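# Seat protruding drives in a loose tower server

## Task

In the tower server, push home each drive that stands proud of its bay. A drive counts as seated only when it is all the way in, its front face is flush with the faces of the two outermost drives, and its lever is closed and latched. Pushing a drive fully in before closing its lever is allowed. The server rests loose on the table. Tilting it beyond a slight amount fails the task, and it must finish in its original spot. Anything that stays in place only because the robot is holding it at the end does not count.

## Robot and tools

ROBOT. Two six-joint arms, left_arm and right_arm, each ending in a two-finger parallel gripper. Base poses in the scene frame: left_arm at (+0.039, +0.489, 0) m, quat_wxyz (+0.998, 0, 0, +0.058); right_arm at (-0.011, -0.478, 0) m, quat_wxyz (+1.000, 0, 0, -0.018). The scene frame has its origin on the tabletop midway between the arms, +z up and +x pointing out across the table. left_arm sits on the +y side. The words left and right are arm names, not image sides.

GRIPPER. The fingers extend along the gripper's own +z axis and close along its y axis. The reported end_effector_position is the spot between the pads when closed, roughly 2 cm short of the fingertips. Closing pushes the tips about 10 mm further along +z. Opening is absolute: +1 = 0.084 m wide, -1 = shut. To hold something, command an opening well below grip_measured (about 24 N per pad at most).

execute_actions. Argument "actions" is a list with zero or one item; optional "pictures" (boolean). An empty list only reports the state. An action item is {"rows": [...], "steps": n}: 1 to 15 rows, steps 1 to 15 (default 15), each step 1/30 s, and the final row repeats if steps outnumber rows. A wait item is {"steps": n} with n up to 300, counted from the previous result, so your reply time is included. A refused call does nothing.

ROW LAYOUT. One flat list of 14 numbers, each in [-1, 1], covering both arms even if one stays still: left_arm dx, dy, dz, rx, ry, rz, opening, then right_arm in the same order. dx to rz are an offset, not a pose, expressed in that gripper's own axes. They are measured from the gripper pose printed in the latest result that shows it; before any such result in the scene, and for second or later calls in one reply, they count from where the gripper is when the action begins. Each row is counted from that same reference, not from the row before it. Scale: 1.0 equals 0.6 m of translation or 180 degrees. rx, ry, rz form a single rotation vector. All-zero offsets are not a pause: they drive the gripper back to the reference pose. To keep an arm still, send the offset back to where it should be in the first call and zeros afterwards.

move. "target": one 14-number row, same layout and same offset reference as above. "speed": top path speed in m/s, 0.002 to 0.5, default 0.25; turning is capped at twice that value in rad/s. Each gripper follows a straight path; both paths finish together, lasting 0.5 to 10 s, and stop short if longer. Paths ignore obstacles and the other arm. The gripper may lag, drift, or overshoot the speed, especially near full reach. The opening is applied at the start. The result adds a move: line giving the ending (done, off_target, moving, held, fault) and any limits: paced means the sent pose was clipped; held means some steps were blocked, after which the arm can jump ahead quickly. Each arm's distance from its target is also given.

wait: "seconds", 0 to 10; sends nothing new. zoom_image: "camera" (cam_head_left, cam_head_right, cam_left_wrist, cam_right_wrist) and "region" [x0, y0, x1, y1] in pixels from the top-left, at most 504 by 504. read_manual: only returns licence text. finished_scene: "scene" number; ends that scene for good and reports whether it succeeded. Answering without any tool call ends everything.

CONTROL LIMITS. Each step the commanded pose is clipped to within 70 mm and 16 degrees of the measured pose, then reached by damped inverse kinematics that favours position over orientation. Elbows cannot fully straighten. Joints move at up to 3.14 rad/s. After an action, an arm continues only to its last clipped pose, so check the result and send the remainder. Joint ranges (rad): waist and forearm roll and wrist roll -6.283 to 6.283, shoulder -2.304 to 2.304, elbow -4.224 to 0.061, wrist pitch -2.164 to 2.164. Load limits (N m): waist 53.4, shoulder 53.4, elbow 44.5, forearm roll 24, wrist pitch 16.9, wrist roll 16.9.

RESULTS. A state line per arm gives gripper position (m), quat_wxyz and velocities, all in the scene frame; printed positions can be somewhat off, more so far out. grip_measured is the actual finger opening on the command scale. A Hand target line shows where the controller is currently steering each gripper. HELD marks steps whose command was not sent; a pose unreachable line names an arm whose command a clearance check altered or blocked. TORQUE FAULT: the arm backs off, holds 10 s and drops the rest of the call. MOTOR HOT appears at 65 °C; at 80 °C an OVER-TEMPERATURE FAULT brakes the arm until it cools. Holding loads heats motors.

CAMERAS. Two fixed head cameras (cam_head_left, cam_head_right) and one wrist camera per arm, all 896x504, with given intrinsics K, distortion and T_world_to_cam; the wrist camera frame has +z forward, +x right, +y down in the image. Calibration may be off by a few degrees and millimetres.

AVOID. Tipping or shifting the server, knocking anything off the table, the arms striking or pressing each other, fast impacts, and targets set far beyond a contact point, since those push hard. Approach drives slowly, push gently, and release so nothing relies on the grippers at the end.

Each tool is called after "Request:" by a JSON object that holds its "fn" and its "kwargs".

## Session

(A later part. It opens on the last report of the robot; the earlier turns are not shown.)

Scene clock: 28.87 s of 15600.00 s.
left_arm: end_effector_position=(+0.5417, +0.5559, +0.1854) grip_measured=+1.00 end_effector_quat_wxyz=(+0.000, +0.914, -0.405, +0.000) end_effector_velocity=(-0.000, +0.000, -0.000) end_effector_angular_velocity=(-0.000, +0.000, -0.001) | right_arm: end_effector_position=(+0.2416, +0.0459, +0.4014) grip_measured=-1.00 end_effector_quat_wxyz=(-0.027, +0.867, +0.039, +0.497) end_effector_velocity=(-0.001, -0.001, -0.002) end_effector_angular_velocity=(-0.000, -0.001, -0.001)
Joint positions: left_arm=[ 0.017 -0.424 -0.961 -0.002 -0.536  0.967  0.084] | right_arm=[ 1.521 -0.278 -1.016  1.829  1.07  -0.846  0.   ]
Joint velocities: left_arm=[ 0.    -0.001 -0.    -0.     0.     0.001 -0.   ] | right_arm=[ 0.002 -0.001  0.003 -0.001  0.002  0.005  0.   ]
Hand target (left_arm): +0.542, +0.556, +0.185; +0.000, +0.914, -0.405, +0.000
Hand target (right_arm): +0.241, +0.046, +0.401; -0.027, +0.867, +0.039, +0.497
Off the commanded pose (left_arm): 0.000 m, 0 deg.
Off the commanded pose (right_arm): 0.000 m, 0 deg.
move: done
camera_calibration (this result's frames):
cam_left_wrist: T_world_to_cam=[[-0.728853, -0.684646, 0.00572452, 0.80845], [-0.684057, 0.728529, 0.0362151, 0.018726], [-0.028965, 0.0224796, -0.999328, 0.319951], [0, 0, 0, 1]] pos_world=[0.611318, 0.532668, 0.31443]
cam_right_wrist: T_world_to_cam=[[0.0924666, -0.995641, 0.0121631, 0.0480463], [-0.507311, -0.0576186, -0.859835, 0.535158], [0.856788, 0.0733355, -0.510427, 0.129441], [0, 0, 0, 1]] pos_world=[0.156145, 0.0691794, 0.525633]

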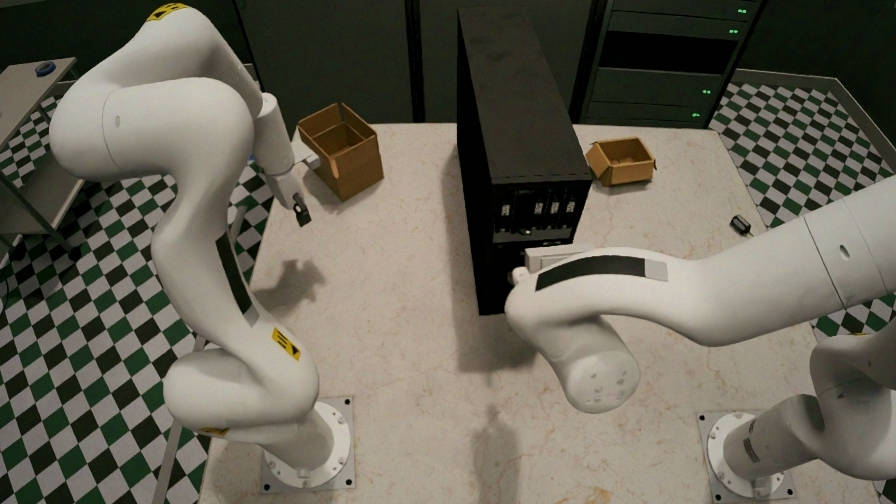

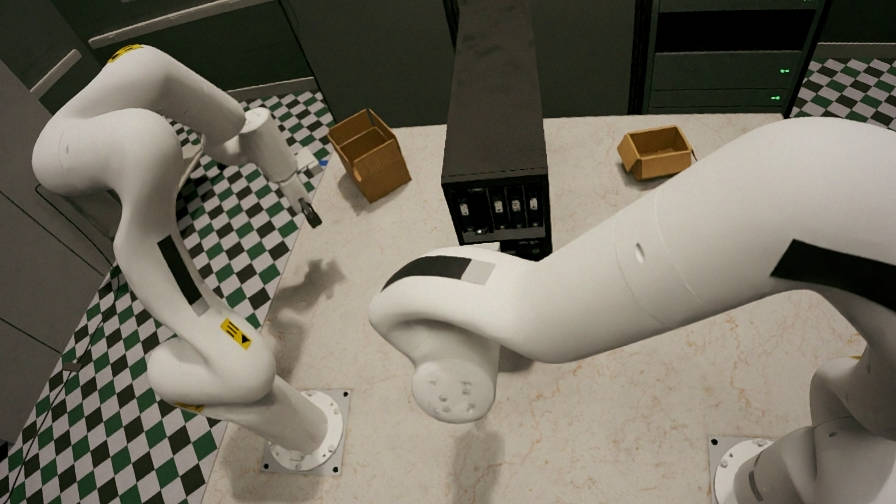

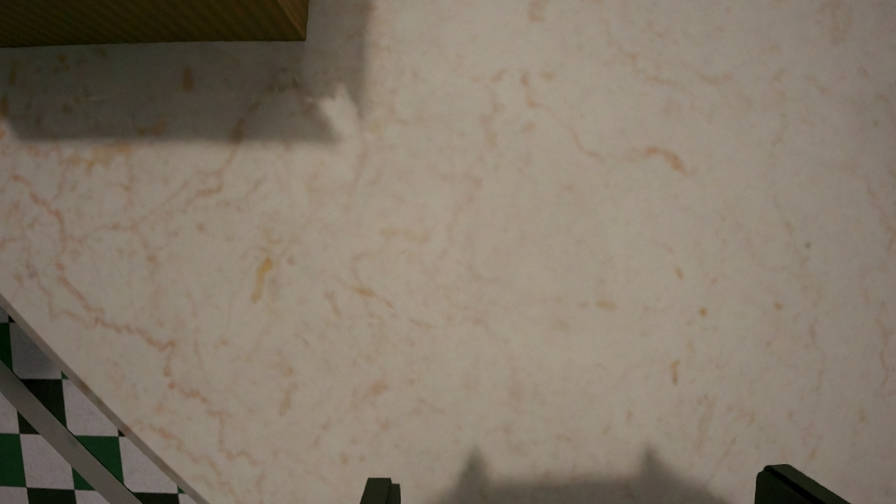

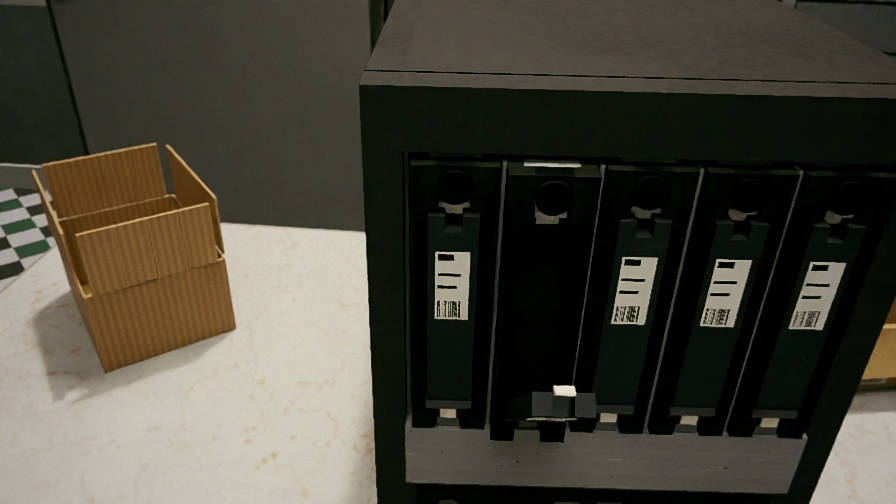

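Request:
{"fn": "move", "kwargs": {"target": [0,0,0,0,0,0,1, 0.0542,0,0.0938,0,0,0,-1], "speed": 0.05}}

Scene clock: 31.37 s of 15600.00 s.
left_arm: end_effector_position=(+0.5417, +0.5559, +0.1854) grip_measured=+1.00 end_effector_quat_wxyz=(+0.000, +0.914, -0.405, +0.000) end_effector_velocity=(+0.000, +0.000, -0.000) end_effector_angular_velocity=(+0.000, -0.000, -0.001) | right_arm: end_effector_position=(+0.3062, +0.0522, +0.4012) grip_measured=-1.00 end_effector_quat_wxyz=(-0.027, +0.867, +0.039, +0.497) end_effector_velocity=(+0.001, +0.000, -0.000) end_effector_angular_velocity=(+0.000, +0.001, +0.001)
Joint positions: left_arm=[ 0.017 -0.424 -0.961 -0.002 -0.536  0.967  0.084] | right_arm=[ 1.398 -0.314 -1.062  1.754  0.992 -0.878  0.   ]
Joint velocities: left_arm=[ 0.    -0.001 -0.001  0.001  0.    -0.     0.   ] | right_arm=[-0.002 -0.001 -0.001 -0.001 -0.003 -0.001  0.   ]
Hand target (left_arm): +0.542, +0.556, +0.185; +0.000, +0.914, -0.405, +0.000
Hand target (right_arm): +0.306, +0.052, +0.401; -0.027, +0.867, +0.039, +0.497
Off the commanded pose (left_arm): 0.000 m, 0 deg.
Off the commanded pose (right_arm): 0.000 m, 0 deg.
move: done
camera_calibration (this result's frames):
cam_left_wrist: T_world_to_cam=[[-0.728853, -0.684646, 0.00572441, 0.80845], [-0.684057, 0.728529, 0.0362149, 0.018726], [-0.0289648, 0.0224795, -0.999328, 0.319951], [0, 0, 0, 1]] pos_world=[0.611318, 0.532667, 0.31443]
cam_right_wrist: T_world_to_cam=[[0.0924289, -0.995645, 0.0121925, 0.0483591], [-0.506709, -0.0575732, -0.860192, 0.568081], [0.857148, 0.0733286, -0.509824, 0.0731217], [0, 0, 0, 1]] pos_world=[0.220706, 0.0754929, 0.525349]

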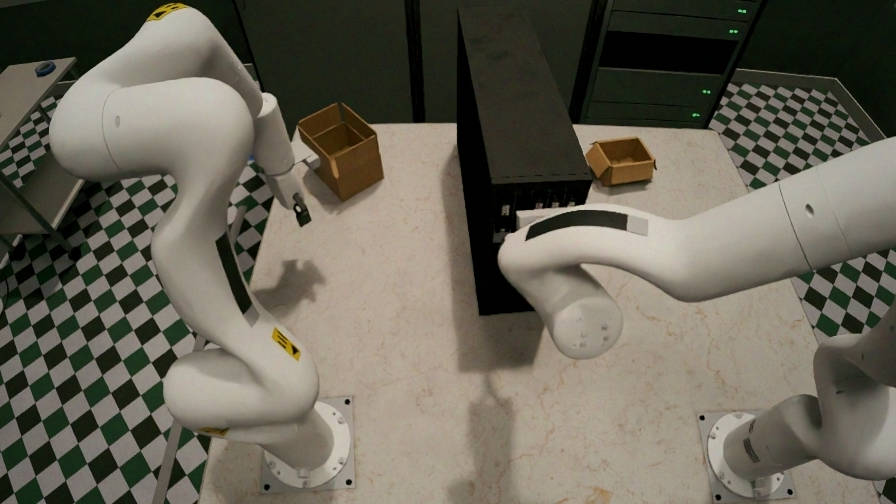

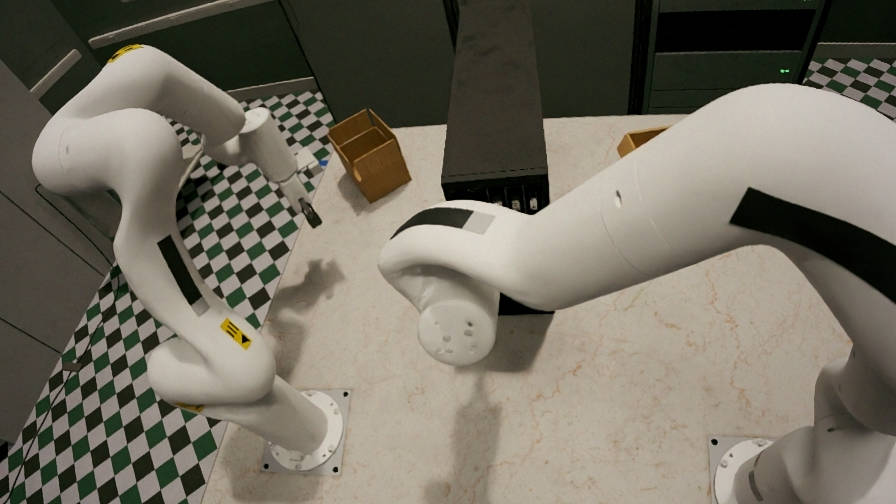

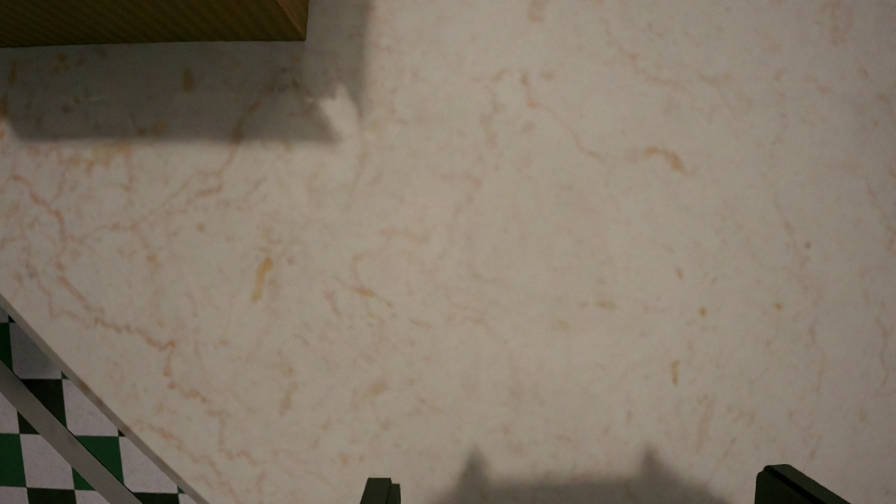

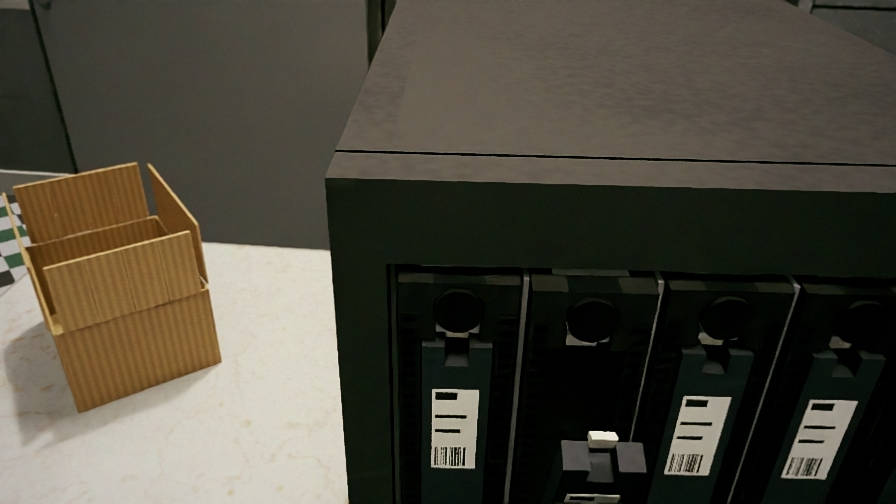

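Request:
{"fn": "move", "kwargs": {"target": [0,0,0,0,0,0,1, 0.0167,0,0.0289,0,0,0,-1], "speed": 0.03}}

Scene clock: 32.90 s of 15600.00 s.
left_arm: end_effector_position=(+0.5417, +0.5559, +0.1854) grip_measured=+1.00 end_effector_quat_wxyz=(+0.000, +0.914, -0.405, +0.000) end_effector_velocity=(+0.000, -0.000, +0.000) end_effector_angular_velocity=(+0.000, -0.001, +0.002) | right_arm: end_effector_position=(+0.3261, +0.0541, +0.4011) grip_measured=-1.00 end_effector_quat_wxyz=(-0.027, +0.866, +0.039, +0.497) end_effector_velocity=(+0.001, -0.000, +0.000) end_effector_angular_velocity=(+0.001, +0.000, -0.001)
Joint positions: left_arm=[ 0.017 -0.424 -0.961 -0.002 -0.536  0.967  0.084] | right_arm=[ 1.362 -0.329 -1.081  1.733  0.968 -0.888  0.   ]
Joint velocities: left_arm=[-0.     0.001 -0.    -0.     0.    -0.002  0.   ] | right_arm=[-0.003  0.    -0.001 -0.001 -0.002 -0.     0.   ]
Hand target (left_arm): +0.542, +0.556, +0.185; +0.000, +0.914, -0.405, +0.000
Hand target (right_arm): +0.326, +0.054, +0.401; -0.027, +0.866, +0.039, +0.497
Off the commanded pose (left_arm): 0.000 m, 0 deg.
Off the commanded pose (right_arm): 0.000 m, 0 deg.
move: done
camera_calibration (this result's frames):
cam_left_wrist: T_world_to_cam=[[-0.728853, -0.684646, 0.00572438, 0.80845], [-0.684057, 0.728529, 0.0362149, 0.018726], [-0.0289648, 0.0224796, -0.999328, 0.319951], [0, 0, 0, 1]] pos_world=[0.611318, 0.532667, 0.31443]
cam_right_wrist: T_world_to_cam=[[0.0923898, -0.995648, 0.0122073, 0.0484559], [-0.506486, -0.0575469, -0.860326, 0.578205], [0.857284, 0.0733025, -0.509598, 0.0558063], [0, 0, 0, 1]] pos_world=[0.240534, 0.0774282, 0.525292]

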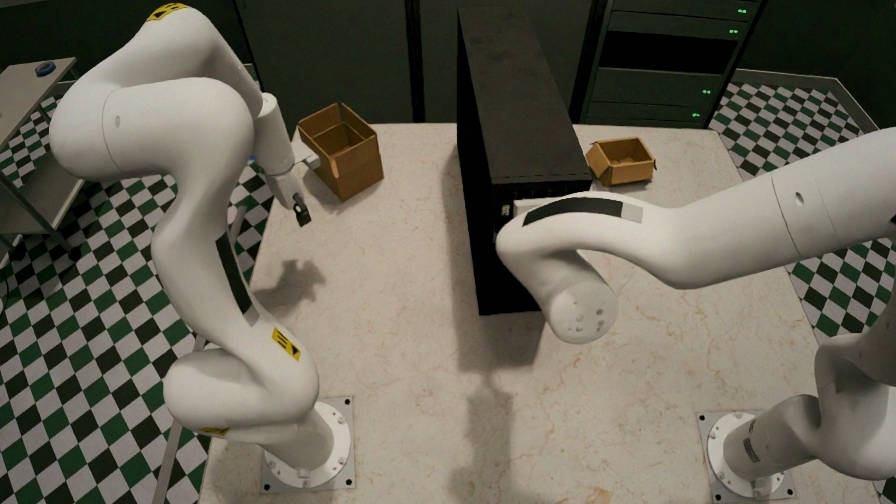

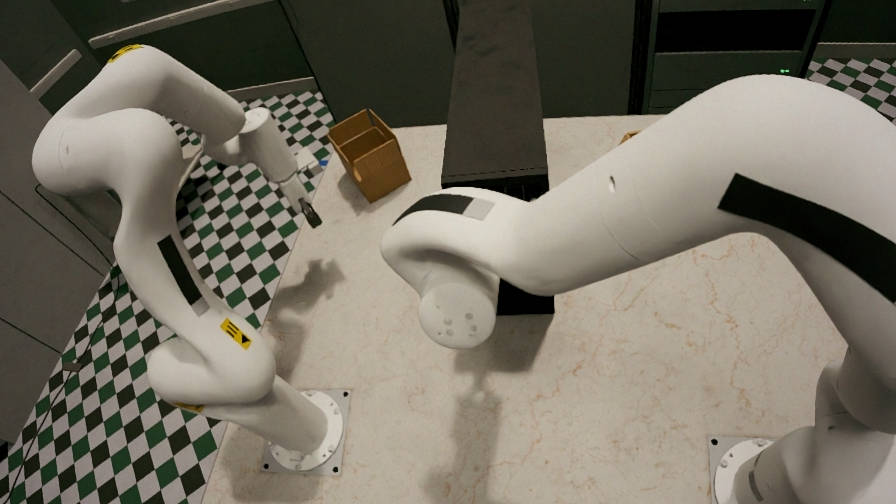

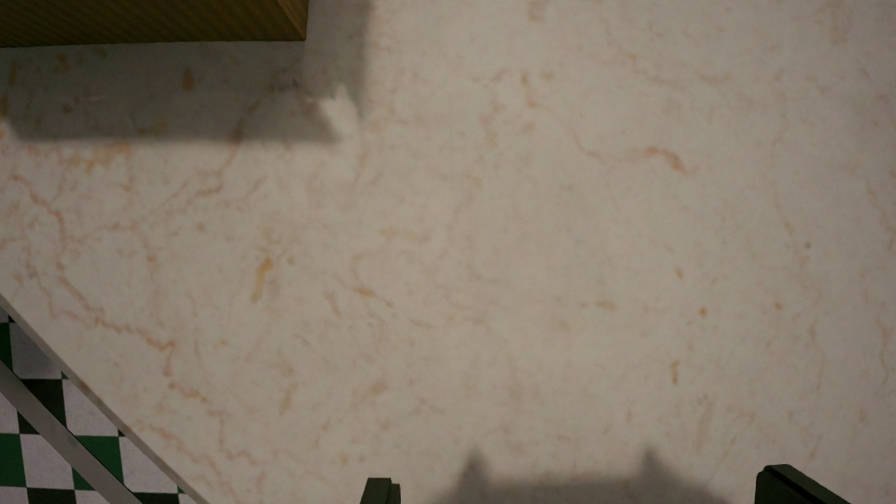

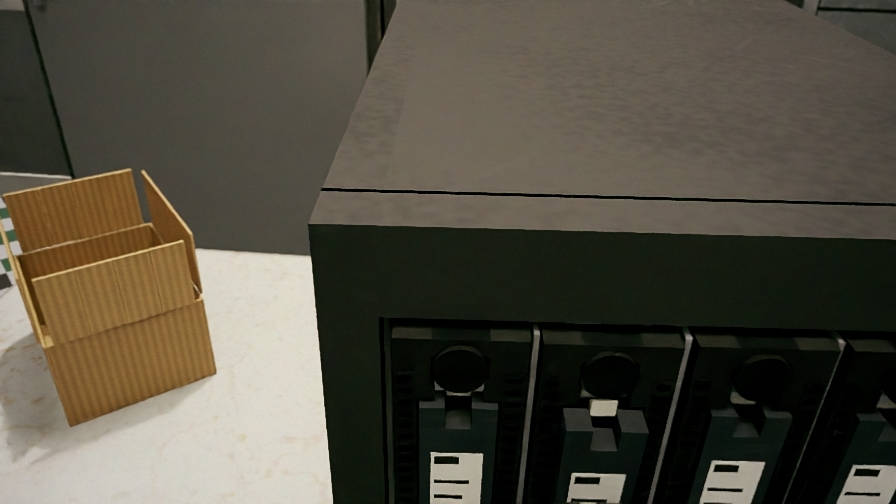

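Request:
{"fn": "move", "kwargs": {"target": [0,0,0,0,0,0,1, 0.005,0,0.00866,0,0,0,-1], "speed": 0.02}}

Scene clock: 34.20 s of 15600.00 s.
left_arm: end_effector_position=(+0.5417, +0.5559, +0.1854) grip_measured=+1.00 end_effector_quat_wxyz=(+0.000, +0.914, -0.405, +0.000) end_effector_velocity=(-0.000, -0.000, -0.000) end_effector_angular_velocity=(-0.000, +0.001, +0.000) | right_arm: end_effector_position=(+0.3316, +0.0550, +0.4011) grip_measured=-1.00 end_effector_quat_wxyz=(-0.027, +0.867, +0.039, +0.497) end_effector_velocity=(+0.003, -0.000, +0.000) end_effector_angular_velocity=(-0.001, -0.001, -0.001)
Joint positions: left_arm=[ 0.017 -0.424 -0.961 -0.002 -0.536  0.967  0.084] | right_arm=[ 1.352 -0.333 -1.087  1.727  0.961 -0.891  0.   ]
Joint velocities: left_arm=[-0.    -0.     0.001  0.    -0.    -0.     0.   ] | right_arm=[-0.005 -0.002 -0.002 -0.003 -0.002 -0.001  0.   ]
Hand target (left_arm): +0.542, +0.556, +0.185; +0.000, +0.914, -0.405, +0.000
Hand target (right_arm): +0.332, +0.055, +0.401; -0.027, +0.866, +0.039, +0.497
Off the commanded pose (left_arm): 0.000 m, 0 deg.
Off the commanded pose (right_arm): 0.001 m, 0 deg.
move: done
camera_calibration (this result's frames):
cam_left_wrist: T_world_to_cam=[[-0.728853, -0.684646, 0.00572438, 0.80845], [-0.684057, 0.728529, 0.0362149, 0.018726], [-0.0289648, 0.0224796, -0.999328, 0.319951], [0, 0, 0, 1]] pos_world=[0.611318, 0.532668, 0.31443]
cam_right_wrist: T_world_to_cam=[[0.0931778, -0.995579, 0.0118386, 0.048651], [-0.506744, -0.0576553, -0.860167, 0.581052], [0.857046, 0.0741493, -0.509876, 0.0511562], [0, 0, 0, 1]] pos_world=[0.246068, 0.0781435, 0.525309]

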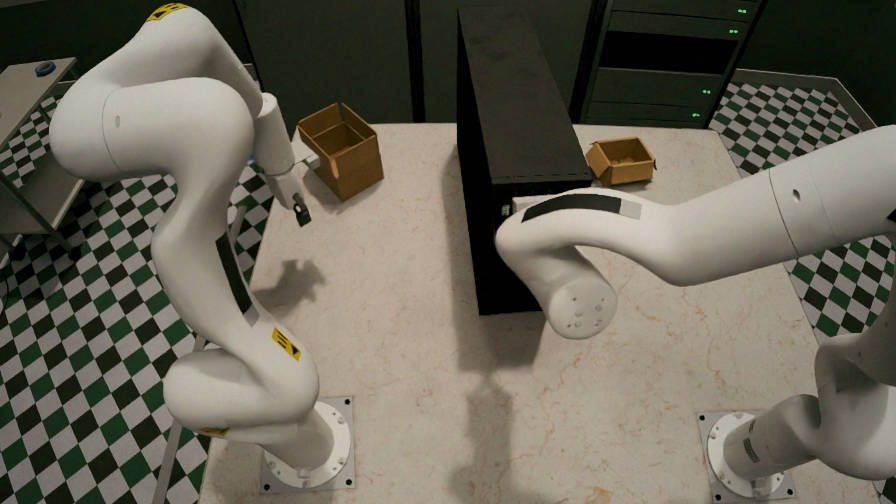

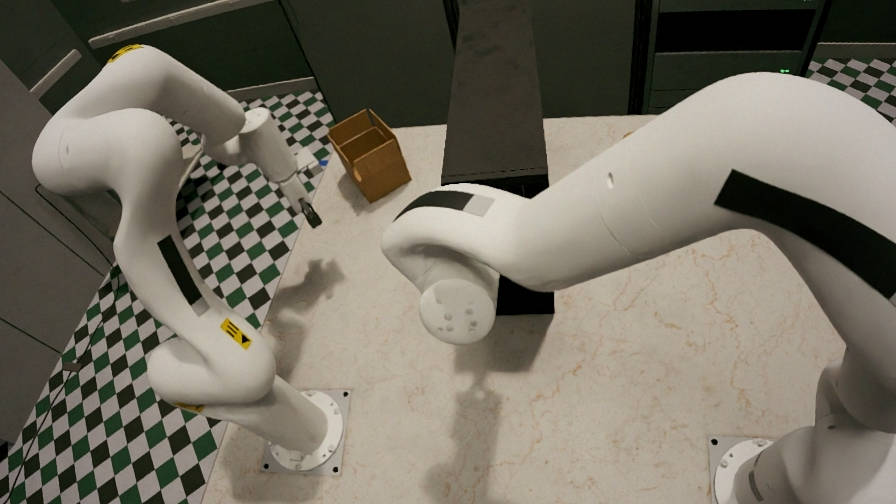

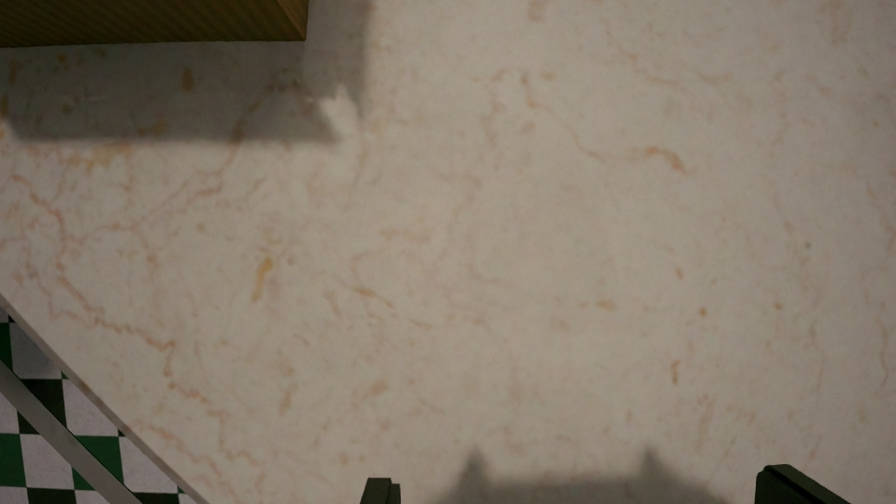

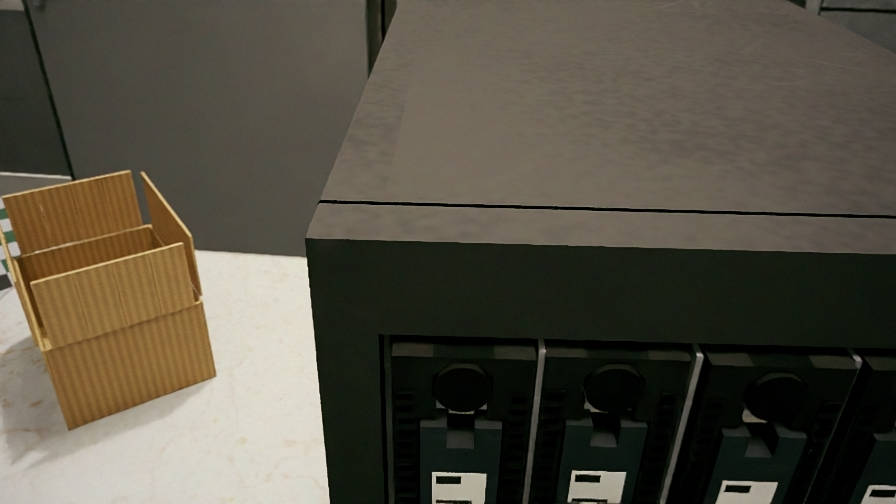

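The latch has gone under its catch, and the lever now looks like the others. I'll back off to check that it stays shut on its own.

Request:
{"fn": "move", "kwargs": {"target": [0,0,0,0,0,0,1, -0.0417,0,-0.1,0,0,0,-1], "speed": 0.15}}

Scene clock: 35.53 s of 15600.00 s.
left_arm: end_effector_position=(+0.5417, +0.5559, +0.1854) grip_measured=+1.00 end_effector_quat_wxyz=(+0.000, +0.914, -0.405, +0.000) end_effector_velocity=(-0.000, +0.000, -0.000) end_effector_angular_velocity=(+0.000, +0.001, -0.000) | right_arm: end_effector_position=(+0.2676, +0.0486, +0.4097) grip_measured=-1.00 end_effector_quat_wxyz=(-0.027, +0.867, +0.039, +0.497) end_effector_velocity=(-0.002, +0.000, -0.000) end_effector_angular_velocity=(-0.001, -0.000, +0.000)
Joint positions: left_arm=[ 0.017 -0.424 -0.961 -0.002 -0.536  0.967  0.084] | right_arm=[ 1.471 -0.28  -1.04   1.808  1.042 -0.879  0.   ]
Joint velocities: left_arm=[ 0.    -0.001 -0.     0.    -0.    -0.     0.   ] | right_arm=[0.003 0.    0.001 0.002 0.002 0.    0.   ]
Hand target (left_arm): +0.542, +0.556, +0.185; +0.000, +0.914, -0.405, +0.000
Hand target (right_arm): +0.267, +0.049, +0.410; -0.027, +0.867, +0.039, +0.497
Off the commanded pose (left_arm): 0.000 m, 0 deg.
Off the commanded pose (right_arm): 0.000 m, 0 deg.
move: done
camera_calibration (this result's frames):
cam_left_wrist: T_world_to_cam=[[-0.728853, -0.684646, 0.00572436, 0.80845], [-0.684057, 0.728529, 0.036215, 0.0187259], [-0.0289648, 0.0224796, -0.999328, 0.319951], [0, 0, 0, 1]] pos_world=[0.611318, 0.532667, 0.31443]
cam_right_wrist: T_world_to_cam=[[0.0930085, -0.995594, 0.0118988, 0.0481502], [-0.507297, -0.0576681, -0.859839, 0.555652], [0.856737, 0.0739362, -0.510426, 0.111117], [0, 0, 0, 1]] pos_world=[0.182204, 0.0717659, 0.533915]

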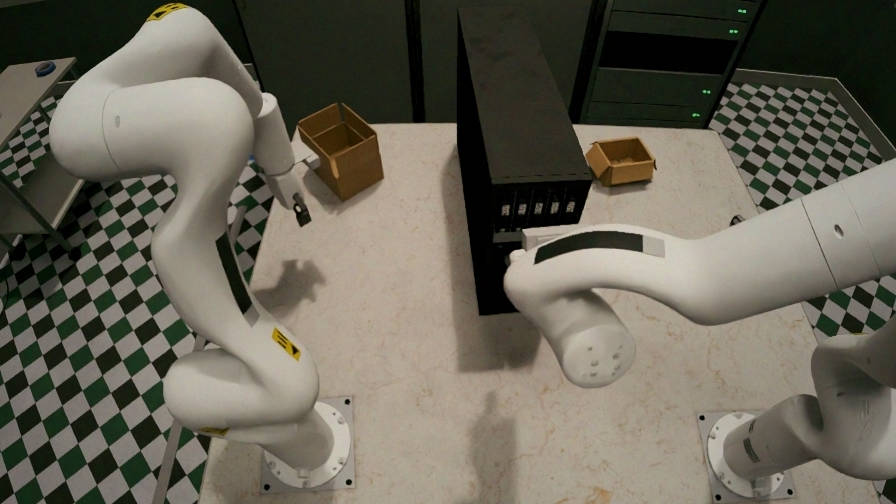

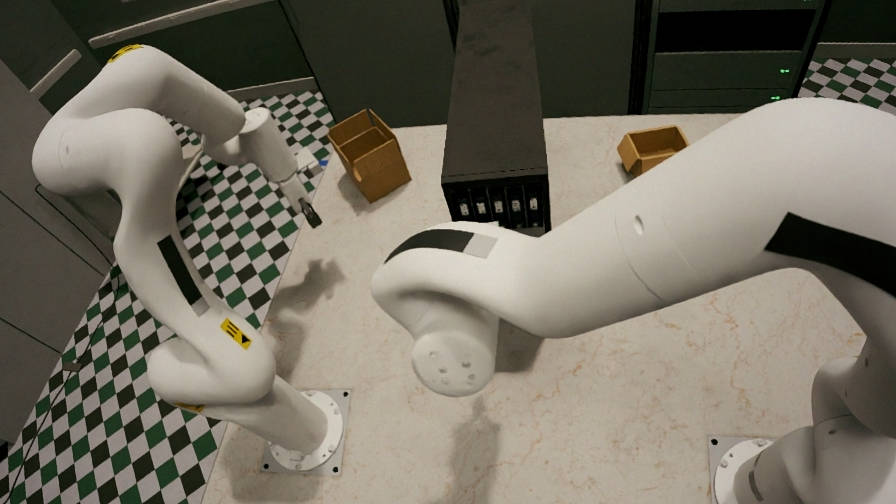

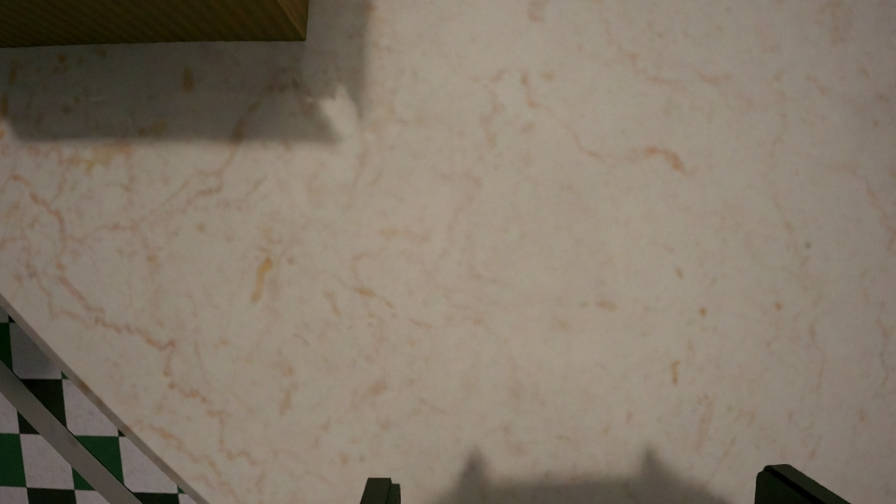

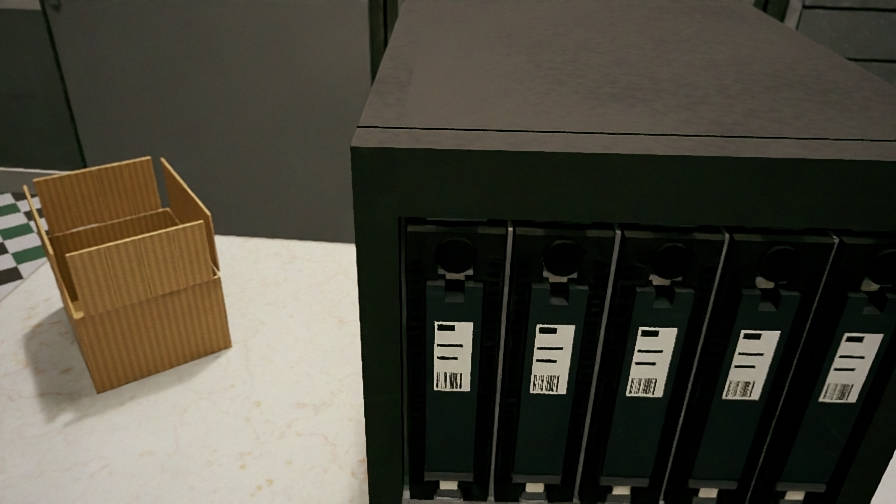

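The second drive is seated and latched level with the others, and it stays that way with the gripper clear. The head cameras show no other drive sticking out, so I'm finishing scene 2.

Request:
{"fn": "finished_scene", "kwargs": {"scene": 2}}

The scene is finished: the task was done.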